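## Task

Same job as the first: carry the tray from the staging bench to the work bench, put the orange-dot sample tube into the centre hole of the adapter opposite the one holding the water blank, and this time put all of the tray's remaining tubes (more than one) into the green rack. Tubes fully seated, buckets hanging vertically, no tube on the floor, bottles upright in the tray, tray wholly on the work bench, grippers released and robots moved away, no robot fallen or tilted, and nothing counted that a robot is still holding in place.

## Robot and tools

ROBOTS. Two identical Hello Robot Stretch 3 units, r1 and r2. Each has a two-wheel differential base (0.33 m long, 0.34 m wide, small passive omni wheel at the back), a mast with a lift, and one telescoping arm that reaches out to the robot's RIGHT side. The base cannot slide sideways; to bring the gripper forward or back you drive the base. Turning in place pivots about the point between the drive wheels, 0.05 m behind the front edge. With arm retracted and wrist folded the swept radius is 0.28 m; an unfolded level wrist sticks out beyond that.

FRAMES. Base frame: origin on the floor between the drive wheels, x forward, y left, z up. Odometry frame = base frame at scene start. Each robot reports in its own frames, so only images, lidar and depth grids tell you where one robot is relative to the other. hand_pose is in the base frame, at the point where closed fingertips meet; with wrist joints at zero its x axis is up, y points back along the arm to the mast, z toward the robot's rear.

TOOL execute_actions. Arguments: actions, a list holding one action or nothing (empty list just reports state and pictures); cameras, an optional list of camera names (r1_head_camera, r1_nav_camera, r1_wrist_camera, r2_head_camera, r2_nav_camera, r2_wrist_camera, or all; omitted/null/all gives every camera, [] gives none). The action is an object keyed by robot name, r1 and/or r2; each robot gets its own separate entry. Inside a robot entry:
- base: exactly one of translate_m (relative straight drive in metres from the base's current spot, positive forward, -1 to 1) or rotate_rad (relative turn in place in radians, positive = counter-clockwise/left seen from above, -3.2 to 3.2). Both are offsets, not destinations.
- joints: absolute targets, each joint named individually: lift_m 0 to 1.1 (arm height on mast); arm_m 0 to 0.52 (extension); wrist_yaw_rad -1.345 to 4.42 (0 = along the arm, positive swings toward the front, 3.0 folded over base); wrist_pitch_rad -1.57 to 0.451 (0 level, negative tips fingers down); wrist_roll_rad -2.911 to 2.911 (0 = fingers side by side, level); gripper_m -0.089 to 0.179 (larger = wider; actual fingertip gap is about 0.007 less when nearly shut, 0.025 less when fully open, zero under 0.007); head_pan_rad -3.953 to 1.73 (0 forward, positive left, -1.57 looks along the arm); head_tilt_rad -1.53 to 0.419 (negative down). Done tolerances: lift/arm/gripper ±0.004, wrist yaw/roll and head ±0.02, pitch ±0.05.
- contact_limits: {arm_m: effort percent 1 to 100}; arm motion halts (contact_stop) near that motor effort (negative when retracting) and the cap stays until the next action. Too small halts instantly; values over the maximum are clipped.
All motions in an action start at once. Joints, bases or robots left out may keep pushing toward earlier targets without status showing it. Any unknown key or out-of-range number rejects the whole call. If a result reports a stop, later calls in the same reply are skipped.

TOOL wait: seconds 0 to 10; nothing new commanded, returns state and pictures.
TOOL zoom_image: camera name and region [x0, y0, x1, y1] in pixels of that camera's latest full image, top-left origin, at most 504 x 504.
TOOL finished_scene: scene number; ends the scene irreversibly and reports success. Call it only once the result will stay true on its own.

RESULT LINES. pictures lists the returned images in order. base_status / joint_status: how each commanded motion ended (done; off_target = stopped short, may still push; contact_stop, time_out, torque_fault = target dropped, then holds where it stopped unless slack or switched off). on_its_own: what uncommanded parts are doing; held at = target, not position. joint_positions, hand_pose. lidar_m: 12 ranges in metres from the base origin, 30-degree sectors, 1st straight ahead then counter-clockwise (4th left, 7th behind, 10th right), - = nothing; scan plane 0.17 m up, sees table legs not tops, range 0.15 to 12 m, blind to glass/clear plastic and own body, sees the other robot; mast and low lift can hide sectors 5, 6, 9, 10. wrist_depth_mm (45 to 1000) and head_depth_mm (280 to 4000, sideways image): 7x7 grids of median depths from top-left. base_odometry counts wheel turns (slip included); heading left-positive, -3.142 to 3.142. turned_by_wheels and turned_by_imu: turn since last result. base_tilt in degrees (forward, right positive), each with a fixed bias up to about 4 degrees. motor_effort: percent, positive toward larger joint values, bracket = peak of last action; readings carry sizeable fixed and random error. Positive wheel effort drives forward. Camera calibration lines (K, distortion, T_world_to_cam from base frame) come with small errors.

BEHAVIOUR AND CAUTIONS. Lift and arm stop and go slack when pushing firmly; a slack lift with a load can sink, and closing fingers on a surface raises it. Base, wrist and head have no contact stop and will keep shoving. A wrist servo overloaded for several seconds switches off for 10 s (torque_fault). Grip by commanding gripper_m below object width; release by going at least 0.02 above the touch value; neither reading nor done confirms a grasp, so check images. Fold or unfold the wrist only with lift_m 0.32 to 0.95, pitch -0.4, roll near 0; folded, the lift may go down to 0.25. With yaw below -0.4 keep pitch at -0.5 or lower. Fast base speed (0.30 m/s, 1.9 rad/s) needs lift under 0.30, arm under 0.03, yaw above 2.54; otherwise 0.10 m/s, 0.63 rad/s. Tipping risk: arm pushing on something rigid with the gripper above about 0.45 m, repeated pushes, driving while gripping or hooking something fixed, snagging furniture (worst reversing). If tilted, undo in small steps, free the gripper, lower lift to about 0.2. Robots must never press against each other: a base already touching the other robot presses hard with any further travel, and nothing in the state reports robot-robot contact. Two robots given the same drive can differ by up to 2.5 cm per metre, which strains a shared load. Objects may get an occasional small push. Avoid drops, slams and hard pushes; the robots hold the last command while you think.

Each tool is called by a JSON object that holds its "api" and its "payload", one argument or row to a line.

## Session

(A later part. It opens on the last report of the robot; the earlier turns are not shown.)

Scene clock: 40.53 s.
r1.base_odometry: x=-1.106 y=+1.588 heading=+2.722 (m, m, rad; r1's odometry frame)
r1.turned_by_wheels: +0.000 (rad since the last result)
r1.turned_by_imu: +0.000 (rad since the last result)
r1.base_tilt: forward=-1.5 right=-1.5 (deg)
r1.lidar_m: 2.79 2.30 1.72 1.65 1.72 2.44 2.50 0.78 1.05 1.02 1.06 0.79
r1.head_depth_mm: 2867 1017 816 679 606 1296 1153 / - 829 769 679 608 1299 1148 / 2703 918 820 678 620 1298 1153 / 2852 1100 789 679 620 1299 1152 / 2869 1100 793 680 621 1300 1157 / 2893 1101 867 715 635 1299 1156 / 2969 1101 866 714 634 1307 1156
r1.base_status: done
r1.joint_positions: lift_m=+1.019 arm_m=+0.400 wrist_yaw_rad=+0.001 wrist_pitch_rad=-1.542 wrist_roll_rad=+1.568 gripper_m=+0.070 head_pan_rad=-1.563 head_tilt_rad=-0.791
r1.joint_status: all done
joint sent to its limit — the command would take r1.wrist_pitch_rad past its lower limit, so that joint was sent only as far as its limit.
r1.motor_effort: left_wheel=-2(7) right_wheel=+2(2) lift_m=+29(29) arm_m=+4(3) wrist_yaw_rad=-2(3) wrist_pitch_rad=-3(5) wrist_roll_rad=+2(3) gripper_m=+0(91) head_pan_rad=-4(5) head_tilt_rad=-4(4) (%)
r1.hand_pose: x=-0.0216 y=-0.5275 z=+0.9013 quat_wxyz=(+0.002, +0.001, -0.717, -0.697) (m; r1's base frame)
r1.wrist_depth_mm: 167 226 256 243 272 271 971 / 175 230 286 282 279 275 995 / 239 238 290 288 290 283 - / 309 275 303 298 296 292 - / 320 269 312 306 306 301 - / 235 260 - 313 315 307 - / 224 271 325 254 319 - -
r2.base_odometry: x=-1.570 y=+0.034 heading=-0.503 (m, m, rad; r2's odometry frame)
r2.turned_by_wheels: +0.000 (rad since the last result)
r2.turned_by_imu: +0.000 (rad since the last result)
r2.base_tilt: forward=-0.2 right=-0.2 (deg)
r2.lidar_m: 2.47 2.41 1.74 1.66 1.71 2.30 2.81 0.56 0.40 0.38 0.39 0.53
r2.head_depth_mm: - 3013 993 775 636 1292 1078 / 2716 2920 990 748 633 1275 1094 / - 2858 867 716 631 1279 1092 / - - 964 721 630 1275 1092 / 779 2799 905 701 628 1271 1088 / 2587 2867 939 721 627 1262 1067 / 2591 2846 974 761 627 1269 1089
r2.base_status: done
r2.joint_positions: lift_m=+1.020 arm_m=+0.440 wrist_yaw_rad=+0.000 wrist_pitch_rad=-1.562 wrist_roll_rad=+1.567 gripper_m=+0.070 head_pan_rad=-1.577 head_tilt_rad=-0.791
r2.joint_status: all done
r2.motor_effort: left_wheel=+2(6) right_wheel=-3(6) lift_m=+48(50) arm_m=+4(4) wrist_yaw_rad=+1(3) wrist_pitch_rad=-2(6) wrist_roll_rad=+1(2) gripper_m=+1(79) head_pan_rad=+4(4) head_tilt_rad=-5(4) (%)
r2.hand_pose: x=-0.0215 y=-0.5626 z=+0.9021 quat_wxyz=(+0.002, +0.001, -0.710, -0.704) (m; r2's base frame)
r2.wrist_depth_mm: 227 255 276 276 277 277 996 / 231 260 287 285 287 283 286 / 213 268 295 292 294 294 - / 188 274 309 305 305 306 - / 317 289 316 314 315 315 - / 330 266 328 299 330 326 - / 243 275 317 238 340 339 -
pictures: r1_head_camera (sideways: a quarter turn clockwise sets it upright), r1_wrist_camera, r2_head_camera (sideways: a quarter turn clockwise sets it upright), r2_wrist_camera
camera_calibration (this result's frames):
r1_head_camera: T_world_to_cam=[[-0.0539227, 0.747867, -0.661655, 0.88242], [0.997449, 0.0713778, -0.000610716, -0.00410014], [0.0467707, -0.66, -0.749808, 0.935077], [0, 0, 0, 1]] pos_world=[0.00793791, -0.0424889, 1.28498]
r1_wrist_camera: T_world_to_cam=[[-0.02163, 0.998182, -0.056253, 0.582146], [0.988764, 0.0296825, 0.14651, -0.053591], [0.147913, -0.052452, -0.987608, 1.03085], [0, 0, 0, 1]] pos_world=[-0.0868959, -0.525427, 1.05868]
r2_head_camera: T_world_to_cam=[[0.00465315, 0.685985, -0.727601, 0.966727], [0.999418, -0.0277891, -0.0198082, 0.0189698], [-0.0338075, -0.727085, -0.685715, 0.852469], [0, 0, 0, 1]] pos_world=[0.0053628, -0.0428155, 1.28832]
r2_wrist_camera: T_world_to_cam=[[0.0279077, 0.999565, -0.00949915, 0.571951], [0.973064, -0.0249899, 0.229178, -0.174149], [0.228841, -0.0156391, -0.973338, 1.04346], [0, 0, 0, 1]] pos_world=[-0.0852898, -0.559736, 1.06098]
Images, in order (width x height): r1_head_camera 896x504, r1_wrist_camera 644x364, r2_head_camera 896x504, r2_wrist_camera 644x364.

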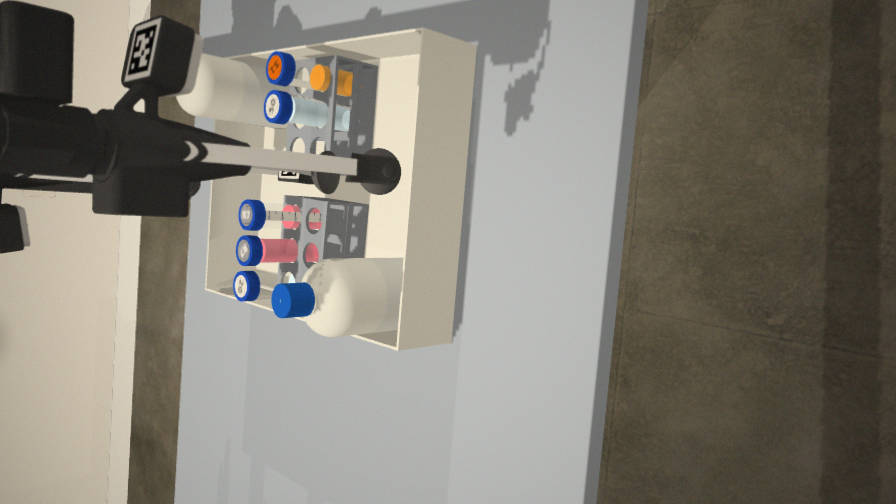

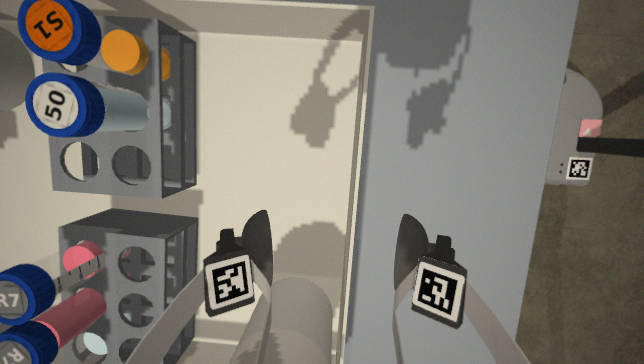

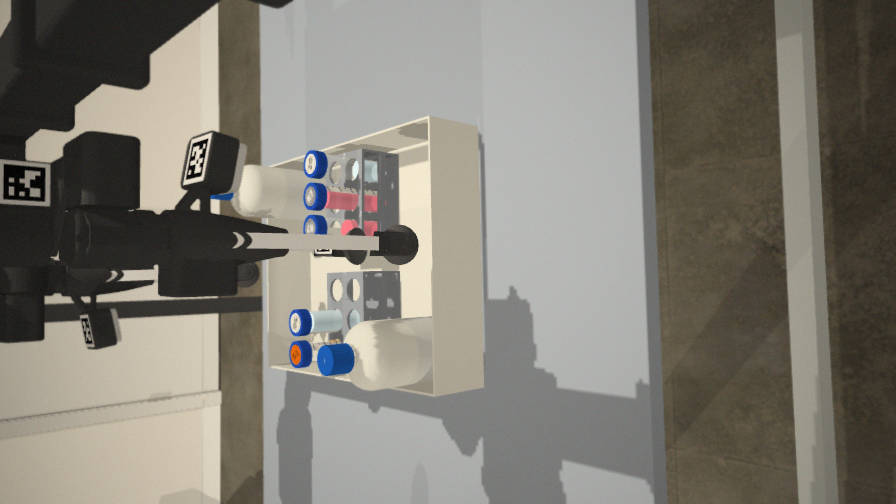

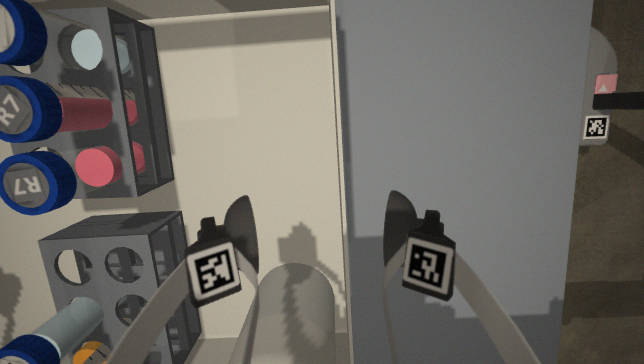

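{"api": "execute_actions", "payload": {
  "actions": [
    {"r1":{"joints":{"lift_m":0.92,"arm_m":0.389}},"r2":{"joints":{"lift_m":0.92,"arm_m":0.425}}}
  ],
  "cameras": []
}}

{"api": "execute_actions", "payload": {
  "actions": [
    {"r1":{"joints":{"gripper_m":-0.05}},"r2":{"joints":{"gripper_m":-0.05}}}
  ],
  "cameras": ["r1_wrist_camera","r2_wrist_camera"]
}}

{"api": "execute_actions", "payload": {
  "actions": [
    {"r1":{"joints":{"lift_m":1.06}},"r2":{"joints":{"lift_m":1.06}}}
  ],
  "cameras": ["r1_head_camera"]
}}

{"api": "execute_actions", "payload": {
  "actions": [
    {"r1":{"base":{"translate_m":-0.5},"joints":{"arm_m":0.382}},"r2":{"base":{"translate_m":0.5},"joints":{"arm_m":0.417}}}
  ],
  "cameras": ["r1_head_camera"]
}}

Scene clock: 44.37 s.
r1.base_odometry: x=-1.106 y=+1.588 heading=+2.722 (m, m, rad; r1's odometry frame)
r1.turned_by_wheels: +0.000 (rad since the last result)
r1.turned_by_imu: +0.000 (rad since the last result)
r1.base_tilt: forward=-1.4 right=-1.5 (deg)
r1.lidar_m: 2.79 2.30 1.71 1.65 1.73 2.44 2.50 0.78 1.05 1.02 1.06 0.79
r1.head_depth_mm: 2637 1016 828 679 608 1302 1152 / 2657 - 772 679 607 1299 1148 / 734 1097 790 676 620 1302 1153 / 2738 1098 786 679 620 1304 1157 / 2877 1098 793 680 620 1307 1153 / 2878 1100 866 715 634 1307 1156 / 2930 1098 866 714 635 1304 1153
r1.base_status: not commanded
r1.joint_positions: lift_m=+0.921 arm_m=+0.389 wrist_yaw_rad=+0.001 wrist_pitch_rad=-1.543 wrist_roll_rad=+1.568 gripper_m=+0.070 head_pan_rad=-1.563 head_tilt_rad=-0.791
r1.joint_status: all done
r1.motor_effort: left_wheel=-2(3) right_wheel=+2(2) lift_m=+10(26) arm_m=-4(5) wrist_yaw_rad=-2(1) wrist_pitch_rad=-3(3) wrist_roll_rad=+1(1) gripper_m=+0(1) head_pan_rad=-5(4) head_tilt_rad=-4(3) (%)
r1.hand_pose: x=-0.0216 y=-0.5172 z=+0.8025 quat_wxyz=(+0.002, +0.001, -0.717, -0.697) (m; r1's base frame)
r1.wrist_depth_mm: 168 185 184 181 181 178 176 / 167 190 188 186 186 182 180 / 170 195 193 191 191 188 184 / 197 202 200 196 195 192 189 / 209 208 204 204 199 199 196 / 185 213 - 208 210 203 202 / 192 219 216 214 212 210 210
r2.base_odometry: x=-1.570 y=+0.034 heading=-0.503 (m, m, rad; r2's odometry frame)
r2.turned_by_wheels: +0.000 (rad since the last result)
r2.turned_by_imu: +0.000 (rad since the last result)
r2.base_tilt: forward=-0.2 right=-0.2 (deg)
r2.lidar_m: 2.48 2.42 1.73 1.66 1.71 2.30 2.81 0.56 0.40 0.38 0.39 0.53
r2.head_depth_mm: 2661 2964 - - 618 1283 1078 / 2661 - 954 747 634 1280 1093 / 2625 - 823 717 630 1272 1095 / 2524 849 - 713 629 1270 1090 / 767 2804 906 700 628 1270 1093 / 2567 2840 940 720 628 1272 1069 / 2598 2874 972 765 627 1262 1084
r2.base_status: not commanded
r2.joint_positions: lift_m=+0.920 arm_m=+0.425 wrist_yaw_rad=+0.000 wrist_pitch_rad=-1.562 wrist_roll_rad=+1.567 gripper_m=+0.070 head_pan_rad=-1.577 head_tilt_rad=-0.791
r2.joint_status: all done
r2.motor_effort: left_wheel=+2(1) right_wheel=-2(3) lift_m=+36(40) arm_m=-1(1) wrist_yaw_rad=+0(0) wrist_pitch_rad=-2(2) wrist_roll_rad=+1(1) gripper_m=+0(0) head_pan_rad=+3(4) head_tilt_rad=-5(6) (%)
r2.hand_pose: x=-0.0215 y=-0.5481 z=+0.8025 quat_wxyz=(+0.002, +0.001, -0.710, -0.704) (m; r2's base frame)
r2.wrist_depth_mm: 185 184 182 183 183 182 180 / 189 189 187 190 189 187 187 / 195 196 196 195 195 195 193 / 202 204 203 200 202 201 200 / 213 212 208 209 208 209 207 / 207 217 219 218 220 215 214 / 195 226 224 225 227 224 223
pictures: none
No camera images: the call's "cameras" was empty. Leave "cameras" out to get every camera's image.

Scene clock: 46.07 s.
r1.base_odometry: x=-1.106 y=+1.588 heading=+2.722 (m, m, rad; r1's odometry frame)
r1.turned_by_wheels: +0.000 (rad since the last result)
r1.turned_by_imu: +0.000 (rad since the last result)
r1.base_tilt: forward=-1.5 right=-1.6 (deg)
r1.lidar_m: 2.78 2.31 1.72 1.64 1.72 2.43 2.50 0.78 1.05 1.02 1.06 0.79
r1.head_depth_mm: 2639 1020 828 679 608 1300 1153 / 2663 - 775 678 607 1299 1149 / 735 1098 792 679 621 1297 1152 / 2759 1097 784 680 618 1301 1153 / 2875 1099 791 678 622 1302 1151 / 2906 1100 866 715 635 1304 1156 / 2931 1096 866 715 634 1303 1157
r1.base_status: not commanded
r1.joint_positions: lift_m=+0.920 arm_m=+0.389 wrist_yaw_rad=-0.002 wrist_pitch_rad=-1.544 wrist_roll_rad=+1.576 gripper_m=-0.049 head_pan_rad=-1.563 head_tilt_rad=-0.791
r1.joint_status: all done
r1.motor_effort: left_wheel=-2(2) right_wheel=+3(2) lift_m=+14(15) arm_m=-3(4) wrist_yaw_rad=+3(2) wrist_pitch_rad=-2(3) wrist_roll_rad=-2(2) gripper_m=-21(100) head_pan_rad=-5(5) head_tilt_rad=-3(3) (%)
r1.hand_pose: x=-0.0215 y=-0.5168 z=+0.8022 quat_wxyz=(-0.002, -0.003, -0.716, -0.698) (m; r1's base frame)
r1.wrist_depth_mm: 178 182 179 178 181 178 176 / 173 188 184 183 184 182 179 / 177 192 189 187 189 187 184 / 195 197 196 194 195 192 189 / 207 204 202 197 200 198 195 / 188 210 208 - 205 203 201 / 193 218 213 213 212 208 207
r2.base_odometry: x=-1.570 y=+0.034 heading=-0.503 (m, m, rad; r2's odometry frame)
r2.turned_by_wheels: +0.000 (rad since the last result)
r2.turned_by_imu: +0.000 (rad since the last result)
r2.base_tilt: forward=-0.2 right=-0.2 (deg)
r2.lidar_m: 2.48 2.40 1.73 1.65 1.71 2.30 2.80 0.56 0.40 0.38 0.40 0.53
r2.head_depth_mm: 2680 2944 - - 619 1282 1080 / 2654 - 950 748 632 1274 1094 / 2611 - 825 716 631 1276 1091 / 2516 863 - 722 629 1271 1095 / 759 2812 860 700 628 1271 1093 / 2579 2851 938 717 628 1268 1074 / 2567 2856 969 760 625 1265 1088
r2.base_status: not commanded
r2.joint_positions: lift_m=+0.920 arm_m=+0.425 wrist_yaw_rad=+0.002 wrist_pitch_rad=-1.561 wrist_roll_rad=+1.567 gripper_m=-0.049 head_pan_rad=-1.577 head_tilt_rad=-0.791
r2.joint_status: all done
r2.motor_effort: left_wheel=+2(3) right_wheel=-2(2) lift_m=+44(44) arm_m=-1(1) wrist_yaw_rad=-1(2) wrist_pitch_rad=-2(3) wrist_roll_rad=+1(1) gripper_m=-18(95) head_pan_rad=+4(4) head_tilt_rad=-5(5) (%)
r2.hand_pose: x=-0.0216 y=-0.5485 z=+0.8021 quat_wxyz=(+0.002, +0.002, -0.710, -0.704) (m; r2's base frame)
r2.wrist_depth_mm: 183 183 180 181 183 181 180 / 185 188 187 188 189 188 186 / 192 193 193 194 195 193 192 / 198 200 199 200 202 201 198 / 209 207 205 - 208 208 207 / 207 216 214 217 216 213 215 / 194 223 217 223 226 226 220
pictures: r1_wrist_camera, r2_wrist_camera
camera_calibration (this result's frames):
r1_wrist_camera: T_world_to_cam=[[-0.010683, 0.998438, -0.0548372, 0.565114], [0.988996, 0.0186426, 0.146761, -0.0453533], [0.147555, -0.0526659, -0.987651, 0.933519], [0, 0, 0, 1]] pos_world=[-0.0868536, -0.514221, 0.959636]
r2_wrist_camera: T_world_to_cam=[[0.0263962, 0.999597, -0.0104837, 0.557631], [0.9731, -0.0232927, 0.229203, -0.149952], [0.228866, -0.0162518, -0.973322, 0.94608], [0, 0, 0, 1]] pos_world=[-0.0853266, -0.545523, 0.961056]
Images, in order (width x height): r1_wrist_camera 644x364, r2_wrist_camera 644x364.

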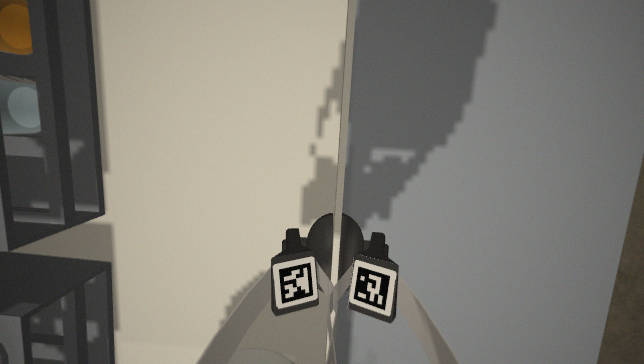

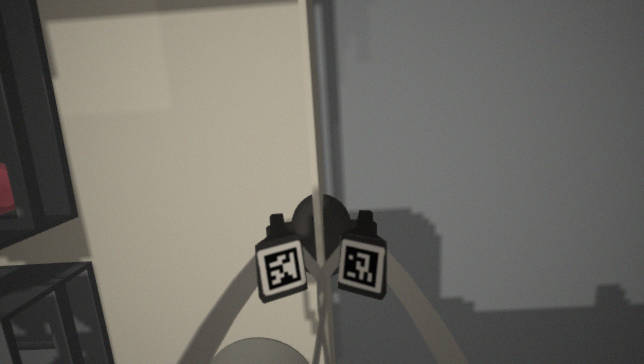

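Scene clock: 48.17 s.
r1.base_odometry: x=-1.106 y=+1.588 heading=+2.722 (m, m, rad; r1's odometry frame)
r1.turned_by_wheels: +0.000 (rad since the last result)
r1.turned_by_imu: +0.000 (rad since the last result)
r1.base_tilt: forward=-1.4 right=-1.4 (deg)
r1.lidar_m: 2.78 2.31 1.72 1.65 1.72 2.43 2.49 0.78 1.05 1.02 1.06 0.79
r1.head_depth_mm: 1640 667 577 713 606 1303 1153 / 1717 667 583 714 607 1302 1150 / - 712 593 713 620 1305 1153 / 2742 686 586 713 621 1299 1152 / 2842 527 587 713 621 1299 1156 / 2905 1097 867 713 634 1303 1154 / 2930 1099 865 715 634 1308 1154
r1.base_status: not commanded
r1.joint_positions: lift_m=+1.059 arm_m=+0.389 wrist_yaw_rad=-0.002 wrist_pitch_rad=-1.543 wrist_roll_rad=+1.576 gripper_m=-0.049 head_pan_rad=-1.563 head_tilt_rad=-0.791
r1.joint_status: all done
r1.motor_effort: left_wheel=-3(3) right_wheel=+2(2) lift_m=+33(36) arm_m=-3(3) wrist_yaw_rad=+1(2) wrist_pitch_rad=-3(3) wrist_roll_rad=-2(2) gripper_m=-20(22) head_pan_rad=-5(5) head_tilt_rad=-3(3) (%)
r1.hand_pose: x=-0.0215 y=-0.5169 z=+0.9410 quat_wxyz=(-0.002, -0.003, -0.716, -0.698) (m; r1's base frame)
r1.wrist_depth_mm: 178 182 179 178 314 309 - / 172 188 184 183 317 315 - / 177 192 189 189 329 324 - / 194 198 196 194 339 335 - / 207 204 201 196 343 - - / 189 212 207 - 352 - - / 192 218 214 215 365 - -
r2.base_odometry: x=-1.570 y=+0.034 heading=-0.503 (m, m, rad; r2's odometry frame)
r2.turned_by_wheels: +0.000 (rad since the last result)
r2.turned_by_imu: +0.000 (rad since the last result)
r2.base_tilt: forward=-0.1 right=-0.2 (deg)
r2.lidar_m: 2.48 2.41 1.73 1.66 1.71 2.30 2.81 0.56 0.40 0.38 0.40 0.53
r2.head_depth_mm: 2717 2950 994 775 636 1283 1077 / 2691 2898 689 774 634 1282 1096 / - 728 626 768 632 1274 1092 / - - 622 766 631 1272 1091 / 1918 754 602 764 628 1273 1094 / 2586 2801 598 764 627 1267 1071 / 2565 2864 969 761 625 1268 1090
r2.base_status: not commanded
r2.joint_positions: lift_m=+1.059 arm_m=+0.425 wrist_yaw_rad=+0.002 wrist_pitch_rad=-1.562 wrist_roll_rad=+1.567 gripper_m=-0.049 head_pan_rad=-1.577 head_tilt_rad=-0.791
r2.joint_status: all done
r2.motor_effort: left_wheel=+2(1) right_wheel=-3(3) lift_m=+57(59) arm_m=-1(1) wrist_yaw_rad=-2(1) wrist_pitch_rad=-2(2) wrist_roll_rad=+1(1) gripper_m=-17(17) head_pan_rad=+4(4) head_tilt_rad=-4(5) (%)
r2.hand_pose: x=-0.0216 y=-0.5482 z=+0.9418 quat_wxyz=(+0.002, +0.002, -0.710, -0.704) (m; r2's base frame)
r2.wrist_depth_mm: 184 181 181 310 314 315 - / 186 187 186 323 326 325 - / 193 194 192 331 336 332 - / 199 201 199 200 345 346 - / 208 209 206 - 360 358 - / 208 215 214 216 369 372 - / 193 224 218 222 393 390 -
pictures: r1_head_camera (sideways: a quarter turn clockwise sets it upright)
camera_calibration (this result's frames):
r1_head_camera: T_world_to_cam=[[-0.0539228, 0.747867, -0.661655, 0.882419], [0.997449, 0.0713779, -0.000610705, -0.00410015], [0.0467708, -0.66, -0.749808, 0.935077], [0, 0, 0, 1]] pos_world=[0.00793791, -0.0424889, 1.28498]
Images, in order (width x height): r1_head_camera 896x504.

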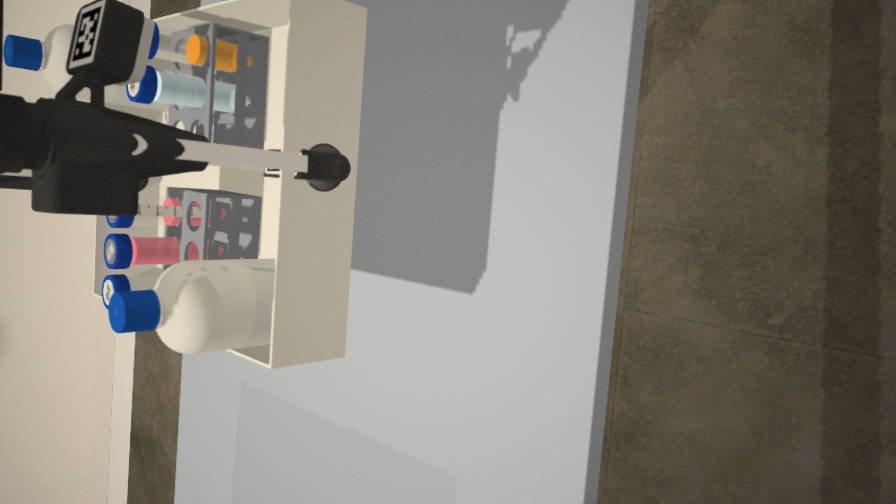

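Scene clock: 54.50 s.
r1.base_odometry: x=-0.650 y=+1.385 heading=+2.722 (m, m, rad; r1's odometry frame)
r1.turned_by_wheels: +0.000 (rad since the last result)
r1.turned_by_imu: +0.002 (rad since the last result)
r1.base_tilt: forward=-1.4 right=-1.6 (deg)
r1.lidar_m: 3.27 2.32 1.71 1.65 1.76 2.47 1.99 2.21 0.40 1.00 1.05 1.25
r1.head_depth_mm: 2578 658 566 712 608 773 1137 / 2590 660 573 713 606 1284 1117 / - 710 586 713 608 1301 1150 / 2723 671 576 715 607 1300 1157 / 2835 517 573 714 619 1304 1156 / 2883 1097 865 714 620 1302 1156 / 2917 1100 867 715 621 1304 1157
r1.base_status: done
r1.joint_positions: lift_m=+1.059 arm_m=+0.382 wrist_yaw_rad=-0.002 wrist_pitch_rad=-1.550 wrist_roll_rad=+1.576 gripper_m=-0.049 head_pan_rad=-1.563 head_tilt_rad=-0.791
r1.joint_status: all done
r1.motor_effort: left_wheel=-3(5) right_wheel=+2(3) lift_m=+33(33) arm_m=-2(5) wrist_yaw_rad=+2(2) wrist_pitch_rad=+0(12) wrist_roll_rad=-2(2) gripper_m=-22(22) head_pan_rad=-5(5) head_tilt_rad=-5(5) (%)
r1.hand_pose: x=-0.0215 y=-0.5080 z=+0.9411 quat_wxyz=(-0.002, -0.003, -0.714, -0.700) (m; r1's base frame)
r1.wrist_depth_mm: 178 181 179 178 310 310 - / 172 186 185 182 319 317 - / 176 192 189 188 328 322 - / 192 197 195 194 339 333 - / 197 204 202 199 346 - - / 189 208 207 - 355 - - / 189 215 213 212 367 - -
r2.base_odometry: x=-1.132 y=-0.207 heading=-0.503 (m, m, rad; r2's odometry frame)
r2.turned_by_wheels: +0.000 (rad since the last result)
r2.turned_by_imu: -0.003 (rad since the last result)
r2.base_tilt: forward=-0.2 right=-0.2 (deg)
r2.lidar_m: 1.98 2.45 1.75 1.67 1.72 2.31 3.29 0.54 0.39 0.37 0.38 2.18
r2.head_depth_mm: 2683 2944 995 772 635 1283 1100 / 2658 2884 688 774 633 1277 1095 / - 740 690 768 634 1251 1092 / - - 714 744 629 1242 1073 / 1287 870 586 744 628 1248 1090 / 2580 2762 578 741 626 763 1069 / 2571 2828 2365 812 626 727 1127
r2.base_status: done
r2.joint_positions: lift_m=+1.059 arm_m=+0.417 wrist_yaw_rad=+0.003 wrist_pitch_rad=-1.584 wrist_roll_rad=+1.565 gripper_m=-0.049 head_pan_rad=-1.577 head_tilt_rad=-0.791
r2.joint_status: all done
r2.motor_effort: left_wheel=+1(6) right_wheel=-3(5) lift_m=+57(56) arm_m=+0(3) wrist_yaw_rad=-4(2) wrist_pitch_rad=+4(8) wrist_roll_rad=+2(1) gripper_m=-19(19) head_pan_rad=+4(4) head_tilt_rad=-5(5) (%)
r2.hand_pose: x=-0.0216 y=-0.5343 z=+0.9423 quat_wxyz=(+0.003, +0.003, -0.702, -0.712) (m; r2's base frame)
r2.wrist_depth_mm: 179 180 180 313 314 313 - / 185 185 184 323 326 328 - / 190 191 191 334 339 337 - / 196 198 198 200 351 350 - / 205 205 205 - 364 364 - / 205 213 214 381 376 381 - / 193 220 217 217 391 393 -
pictures: r1_head_camera (sideways: a quarter turn clockwise sets it upright)
camera_calibration (this result's frames):
r1_head_camera: T_world_to_cam=[[-0.0539227, 0.747867, -0.661655, 0.882419], [0.997449, 0.0713778, -0.000610713, -0.00410014], [0.0467707, -0.66, -0.749808, 0.935077], [0, 0, 0, 1]] pos_world=[0.00793791, -0.0424889, 1.28498]
Images, in order (width x height): r1_head_camera 896x504.

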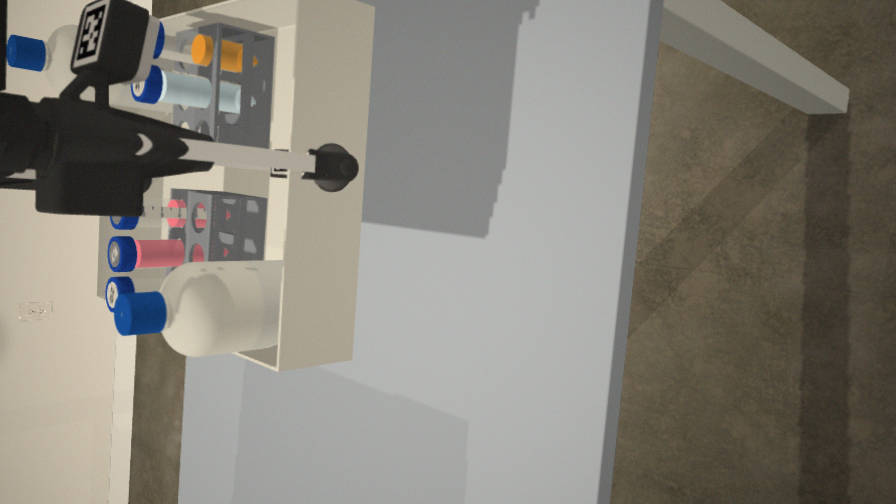

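{"api": "execute_actions", "payload": {
  "actions": [
    {"r1":{"base":{"translate_m":-0.5},"joints":{"arm_m":0.367}},"r2":{"base":{"translate_m":0.5},"joints":{"arm_m":0.402}}}
  ],
  "cameras": []
}}

{"api": "execute_actions", "payload": {
  "actions": [
    {"r1":{"base":{"translate_m":-0.5},"joints":{"arm_m":0.351}},"r2":{"base":{"translate_m":0.5},"joints":{"arm_m":0.386}}}
  ],
  "cameras": []
}}

{"api": "execute_actions", "payload": {
  "actions": [
    {"r1":{"base":{"translate_m":-0.5},"joints":{"arm_m":0.334}},"r2":{"base":{"translate_m":0.5},"joints":{"arm_m":0.368,"head_pan_rad":-0.5,"head_tilt_rad":-0.4}}}
  ],
  "cameras": ["r1_head_camera","r2_head_camera"]
}}

Scene clock: 62.20 s.
r1.base_odometry: x=-0.193 y=+1.181 heading=+2.722 (m, m, rad; r1's odometry frame)
r1.turned_by_wheels: +0.000 (rad since the last result)
r1.turned_by_imu: +0.002 (rad since the last result)
r1.base_tilt: forward=-1.4 right=-1.4 (deg)
r1.lidar_m: 1.74 2.33 1.72 1.69 1.77 2.48 1.50 1.76 3.16 1.02 0.44 1.44
r1.head_depth_mm: 2617 654 562 1751 1499 1304 1150 / - 654 559 1758 1497 1303 1152 / - 702 570 1666 1501 1303 1153 / 2759 659 560 1687 1503 1296 1154 / 2847 504 552 1672 1497 1304 1154 / 2908 1097 865 1637 1503 1301 1136 / 2923 1102 868 714 655 848 1158
r1.base_status: done
r1.joint_positions: lift_m=+1.059 arm_m=+0.367 wrist_yaw_rad=-0.002 wrist_pitch_rad=-1.550 wrist_roll_rad=+1.576 gripper_m=-0.049 head_pan_rad=-1.563 head_tilt_rad=-0.791
r1.joint_status: all done
r1.motor_effort: left_wheel=-2(5) right_wheel=+2(2) lift_m=+33(33) arm_m=-2(5) wrist_yaw_rad=+3(2) wrist_pitch_rad=+0(14) wrist_roll_rad=-3(2) gripper_m=-22(22) head_pan_rad=-5(5) head_tilt_rad=-3(3) (%)
r1.hand_pose: x=-0.0215 y=-0.4931 z=+0.9411 quat_wxyz=(-0.002, -0.003, -0.714, -0.700) (m; r1's base frame)
r1.wrist_depth_mm: 179 181 180 177 - - - / 181 187 184 182 - - - / 176 191 190 188 - - - / 192 197 196 194 - - - / 197 203 201 197 - - - / 189 209 208 - - - - / 189 215 213 214 587 - -
r2.base_odometry: x=-0.694 y=-0.448 heading=-0.503 (m, m, rad; r2's odometry frame)
r2.turned_by_wheels: +0.000 (rad since the last result)
r2.turned_by_imu: -0.004 (rad since the last result)
r2.base_tilt: forward=-0.2 right=-0.2 (deg)
r2.lidar_m: 1.48 2.47 1.77 1.69 1.74 2.32 1.59 0.52 0.46 1.03 3.16 1.75
r2.head_depth_mm: 2653 2904 992 777 1425 796 1078 / 2604 2846 681 1714 1539 1306 1095 / - 751 690 1813 1538 1304 1136 / 718 - 696 1709 1535 1302 1132 / 1294 854 571 1651 1529 1298 1131 / 2557 2782 554 1758 1530 1295 1126 / 2575 2816 2350 1844 1525 1290 1128
r2.base_status: done
r2.joint_positions: lift_m=+1.059 arm_m=+0.402 wrist_yaw_rad=+0.003 wrist_pitch_rad=-1.581 wrist_roll_rad=+1.564 gripper_m=-0.049 head_pan_rad=-1.577 head_tilt_rad=-0.791
r2.joint_status: all done
r2.motor_effort: left_wheel=+4(5) right_wheel=-4(8) lift_m=+57(57) arm_m=+0(3) wrist_yaw_rad=-4(4) wrist_pitch_rad=+4(9) wrist_roll_rad=+2(2) gripper_m=-19(19) head_pan_rad=+4(4) head_tilt_rad=-5(5) (%)
r2.hand_pose: x=-0.0216 y=-0.5201 z=+0.9422 quat_wxyz=(+0.004, +0.004, -0.703, -0.711) (m; r2's base frame)
r2.wrist_depth_mm: 180 182 179 - - - - / 185 186 185 - - - - / 189 192 191 - - - - / 197 199 198 198 - - - / 205 205 205 - - - - / 206 213 214 - - - - / 196 222 217 220 - - -
pictures: none
No camera images: the call's "cameras" was empty. Leave "cameras" out to get every camera's image.

Scene clock: 68.53 s.
r1.base_odometry: x=+0.264 y=+0.977 heading=+2.722 (m, m, rad; r1's odometry frame)
r1.turned_by_wheels: +0.000 (rad since the last result)
r1.turned_by_imu: +0.002 (rad since the last result)
r1.base_tilt: forward=-1.5 right=-1.5 (deg)
r1.lidar_m: 2.23 2.33 1.76 1.71 1.78 2.49 2.41 1.01 1.40 1.32 1.24 0.85
r1.head_depth_mm: 669 640 543 1708 1496 1304 1154 / - 628 550 1756 1497 1305 1152 / 2641 710 560 1670 1493 1298 1152 / 2743 653 551 1674 1503 1301 1153 / 2792 490 533 1757 1494 1301 1152 / 2892 2722 2077 1758 1504 1304 1153 / 2898 2715 2132 1758 1496 1302 1152
r1.base_status: done
r1.joint_positions: lift_m=+1.059 arm_m=+0.351 wrist_yaw_rad=-0.002 wrist_pitch_rad=-1.550 wrist_roll_rad=+1.576 gripper_m=-0.049 head_pan_rad=-1.563 head_tilt_rad=-0.791
r1.joint_status: all done
r1.motor_effort: left_wheel=-3(6) right_wheel=+2(3) lift_m=+33(33) arm_m=-2(7) wrist_yaw_rad=+2(2) wrist_pitch_rad=+0(15) wrist_roll_rad=-2(3) gripper_m=-22(22) head_pan_rad=-5(5) head_tilt_rad=-3(4) (%)
r1.hand_pose: x=-0.0215 y=-0.4771 z=+0.9411 quat_wxyz=(-0.002, -0.003, -0.714, -0.700) (m; r1's base frame)
r1.wrist_depth_mm: 178 182 180 177 - - 997 / 182 187 183 182 - - - / 185 192 190 188 - - - / 192 197 194 194 - - - / 199 202 201 197 - - - / 190 208 207 - - - - / 189 217 213 213 - - -
r2.base_odometry: x=-0.256 y=-0.689 heading=-0.503 (m, m, rad; r2's odometry frame)
r2.turned_by_wheels: +0.000 (rad since the last result)
r2.turned_by_imu: -0.003 (rad since the last result)
r2.base_tilt: forward=-0.2 right=-0.2 (deg)
r2.lidar_m: 1.17 2.51 1.79 1.70 1.75 2.33 1.53 0.86 1.26 1.32 1.39 1.00
r2.head_depth_mm: 2687 2903 2389 1874 1543 1311 1136 / 2613 2839 676 1825 1537 1309 1136 / - 730 689 1814 1532 1301 1131 / 717 - 691 1675 1532 1297 1133 / 1199 854 562 1606 1524 1294 1126 / 2555 2772 542 1745 1527 1290 1120 / 2566 2845 2348 1845 1516 1289 1130
r2.base_status: done
r2.joint_positions: lift_m=+1.059 arm_m=+0.386 wrist_yaw_rad=+0.004 wrist_pitch_rad=-1.579 wrist_roll_rad=+1.562 gripper_m=-0.049 head_pan_rad=-1.577 head_tilt_rad=-0.791
r2.joint_status: all done
r2.motor_effort: left_wheel=+3(9) right_wheel=-4(8) lift_m=+57(57) arm_m=+0(1) wrist_yaw_rad=-5(5) wrist_pitch_rad=+3(10) wrist_roll_rad=+3(2) gripper_m=-18(19) head_pan_rad=+4(4) head_tilt_rad=-5(5) (%)
r2.hand_pose: x=-0.0216 y=-0.5048 z=+0.9422 quat_wxyz=(+0.005, +0.004, -0.704, -0.710) (m; r2's base frame)
r2.wrist_depth_mm: 181 180 180 - - - - / 184 186 186 - - - - / 190 193 192 - - - - / 196 199 198 201 - - - / 207 206 205 - - - - / 204 211 212 - - - - / 198 220 219 218 - - -
pictures: none
No camera images: the call's "cameras" was empty. Leave "cameras" out to get every camera's image.

Scene clock: 74.97 s.
r1.base_odometry: x=+0.720 y=+0.773 heading=+2.722 (m, m, rad; r1's odometry frame)
r1.turned_by_wheels: +0.000 (rad since the last result)
r1.turned_by_imu: +0.002 (rad since the last result)
r1.base_tilt: forward=-1.4 right=-1.5 (deg)
r1.lidar_m: 1.35 2.35 1.78 1.72 1.80 2.53 1.91 0.56 1.06 1.29 3.18 1.32
r1.head_depth_mm: 2636 634 587 1716 1491 1306 1151 / - 616 626 1715 1491 1304 1147 / 2606 714 627 1639 1492 1302 1155 / 2749 641 542 1644 1497 1298 1152 / 2792 477 513 1766 1502 1304 1152 / 2863 2713 2073 1757 1503 1308 1153 / 2907 2719 2136 1765 1495 1305 1156
r1.base_status: done
r1.joint_positions: lift_m=+1.059 arm_m=+0.334 wrist_yaw_rad=-0.002 wrist_pitch_rad=-1.549 wrist_roll_rad=+1.576 gripper_m=-0.049 head_pan_rad=-1.563 head_tilt_rad=-0.791
r1.joint_status: all done
r1.motor_effort: left_wheel=-2(6) right_wheel=+1(5) lift_m=+33(33) arm_m=-3(7) wrist_yaw_rad=+2(2) wrist_pitch_rad=+0(17) wrist_roll_rad=-2(2) gripper_m=-21(24) head_pan_rad=-5(4) head_tilt_rad=-4(3) (%)
r1.hand_pose: x=-0.0215 y=-0.4604 z=+0.9411 quat_wxyz=(-0.002, -0.003, -0.714, -0.700) (m; r1's base frame)
r1.wrist_depth_mm: 177 182 179 178 - - - / 182 187 184 183 - - - / 186 192 190 188 - - - / 191 197 195 194 - - - / 201 204 202 197 - - - / 191 209 207 - - - - / 190 215 213 213 - - -
r2.base_odometry: x=+0.182 y=-0.930 heading=-0.503 (m, m, rad; r2's odometry frame)
r2.turned_by_wheels: +0.000 (rad since the last result)
r2.turned_by_imu: -0.003 (rad since the last result)
r2.base_tilt: forward=-0.2 right=-0.2 (deg)
r2.lidar_m: 1.09 2.53 1.81 1.72 1.77 2.36 1.47 1.33 3.19 1.28 1.05 0.54
r2.head_depth_mm: 3217 3365 3489 3488 992 828 1406 / 3579 3749 - 3575 942 764 1396 / - - - 1504 988 734 1286 / - - - 1508 983 732 717 / 3647 - - 1499 983 819 1403 / 3474 3668 3780 1495 1087 1737 1352 / 3349 3470 3516 1597 2019 1677 1389
r2.base_status: done
r2.joint_positions: lift_m=+1.059 arm_m=+0.368 wrist_yaw_rad=+0.005 wrist_pitch_rad=-1.575 wrist_roll_rad=+1.561 gripper_m=-0.049 head_pan_rad=-0.507 head_tilt_rad=-0.409
r2.joint_status: all done
r2.motor_effort: left_wheel=+3(6) right_wheel=-5(8) lift_m=+57(56) arm_m=-1(4) wrist_yaw_rad=-5(5) wrist_pitch_rad=+2(12) wrist_roll_rad=+3(3) gripper_m=-18(19) head_pan_rad=+4(56) head_tilt_rad=+6(32) (%)
r2.hand_pose: x=-0.0217 y=-0.4878 z=+0.9421 quat_wxyz=(+0.005, +0.005, -0.705, -0.709) (m; r2's base frame)
r2.wrist_depth_mm: 181 182 181 - - - - / 188 187 187 - - - - / 191 193 193 - - - - / 196 199 199 200 - - - / 208 206 206 - - - - / 206 212 215 215 - - - / 194 221 217 219 - - -
pictures: r1_head_camera (sideways: a quarter turn clockwise sets it upright), r2_head_camera (sideways: a quarter turn clockwise sets it upright)
camera_calibration (this result's frames):
r1_head_camera: T_world_to_cam=[[-0.0539227, 0.747867, -0.661655, 0.882419], [0.997449, 0.0713778, -0.000610705, -0.00410015], [0.0467707, -0.66, -0.749808, 0.935077], [0, 0, 0, 1]] pos_world=[0.00793791, -0.0424889, 1.28498]
r2_head_camera: T_world_to_cam=[[-0.319082, 0.177943, -0.930872, 1.23376], [0.50967, 0.860309, -0.0102486, 0.0095193], [0.799014, -0.477708, -0.365201, 0.43038], [0, 0, 0, 1]] pos_world=[0.0449375, -0.0221322, 1.30574]
Images, in order (width x height): r1_head_camera 896x504, r2_head_camera 896x504.

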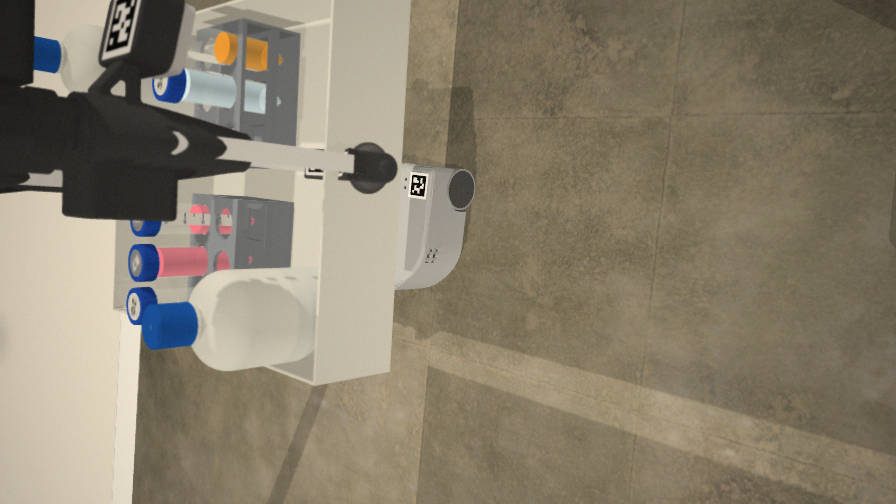

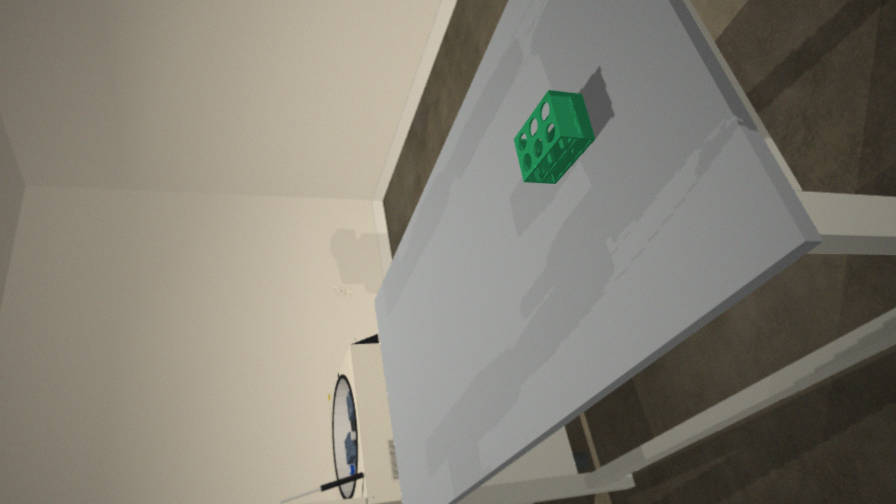

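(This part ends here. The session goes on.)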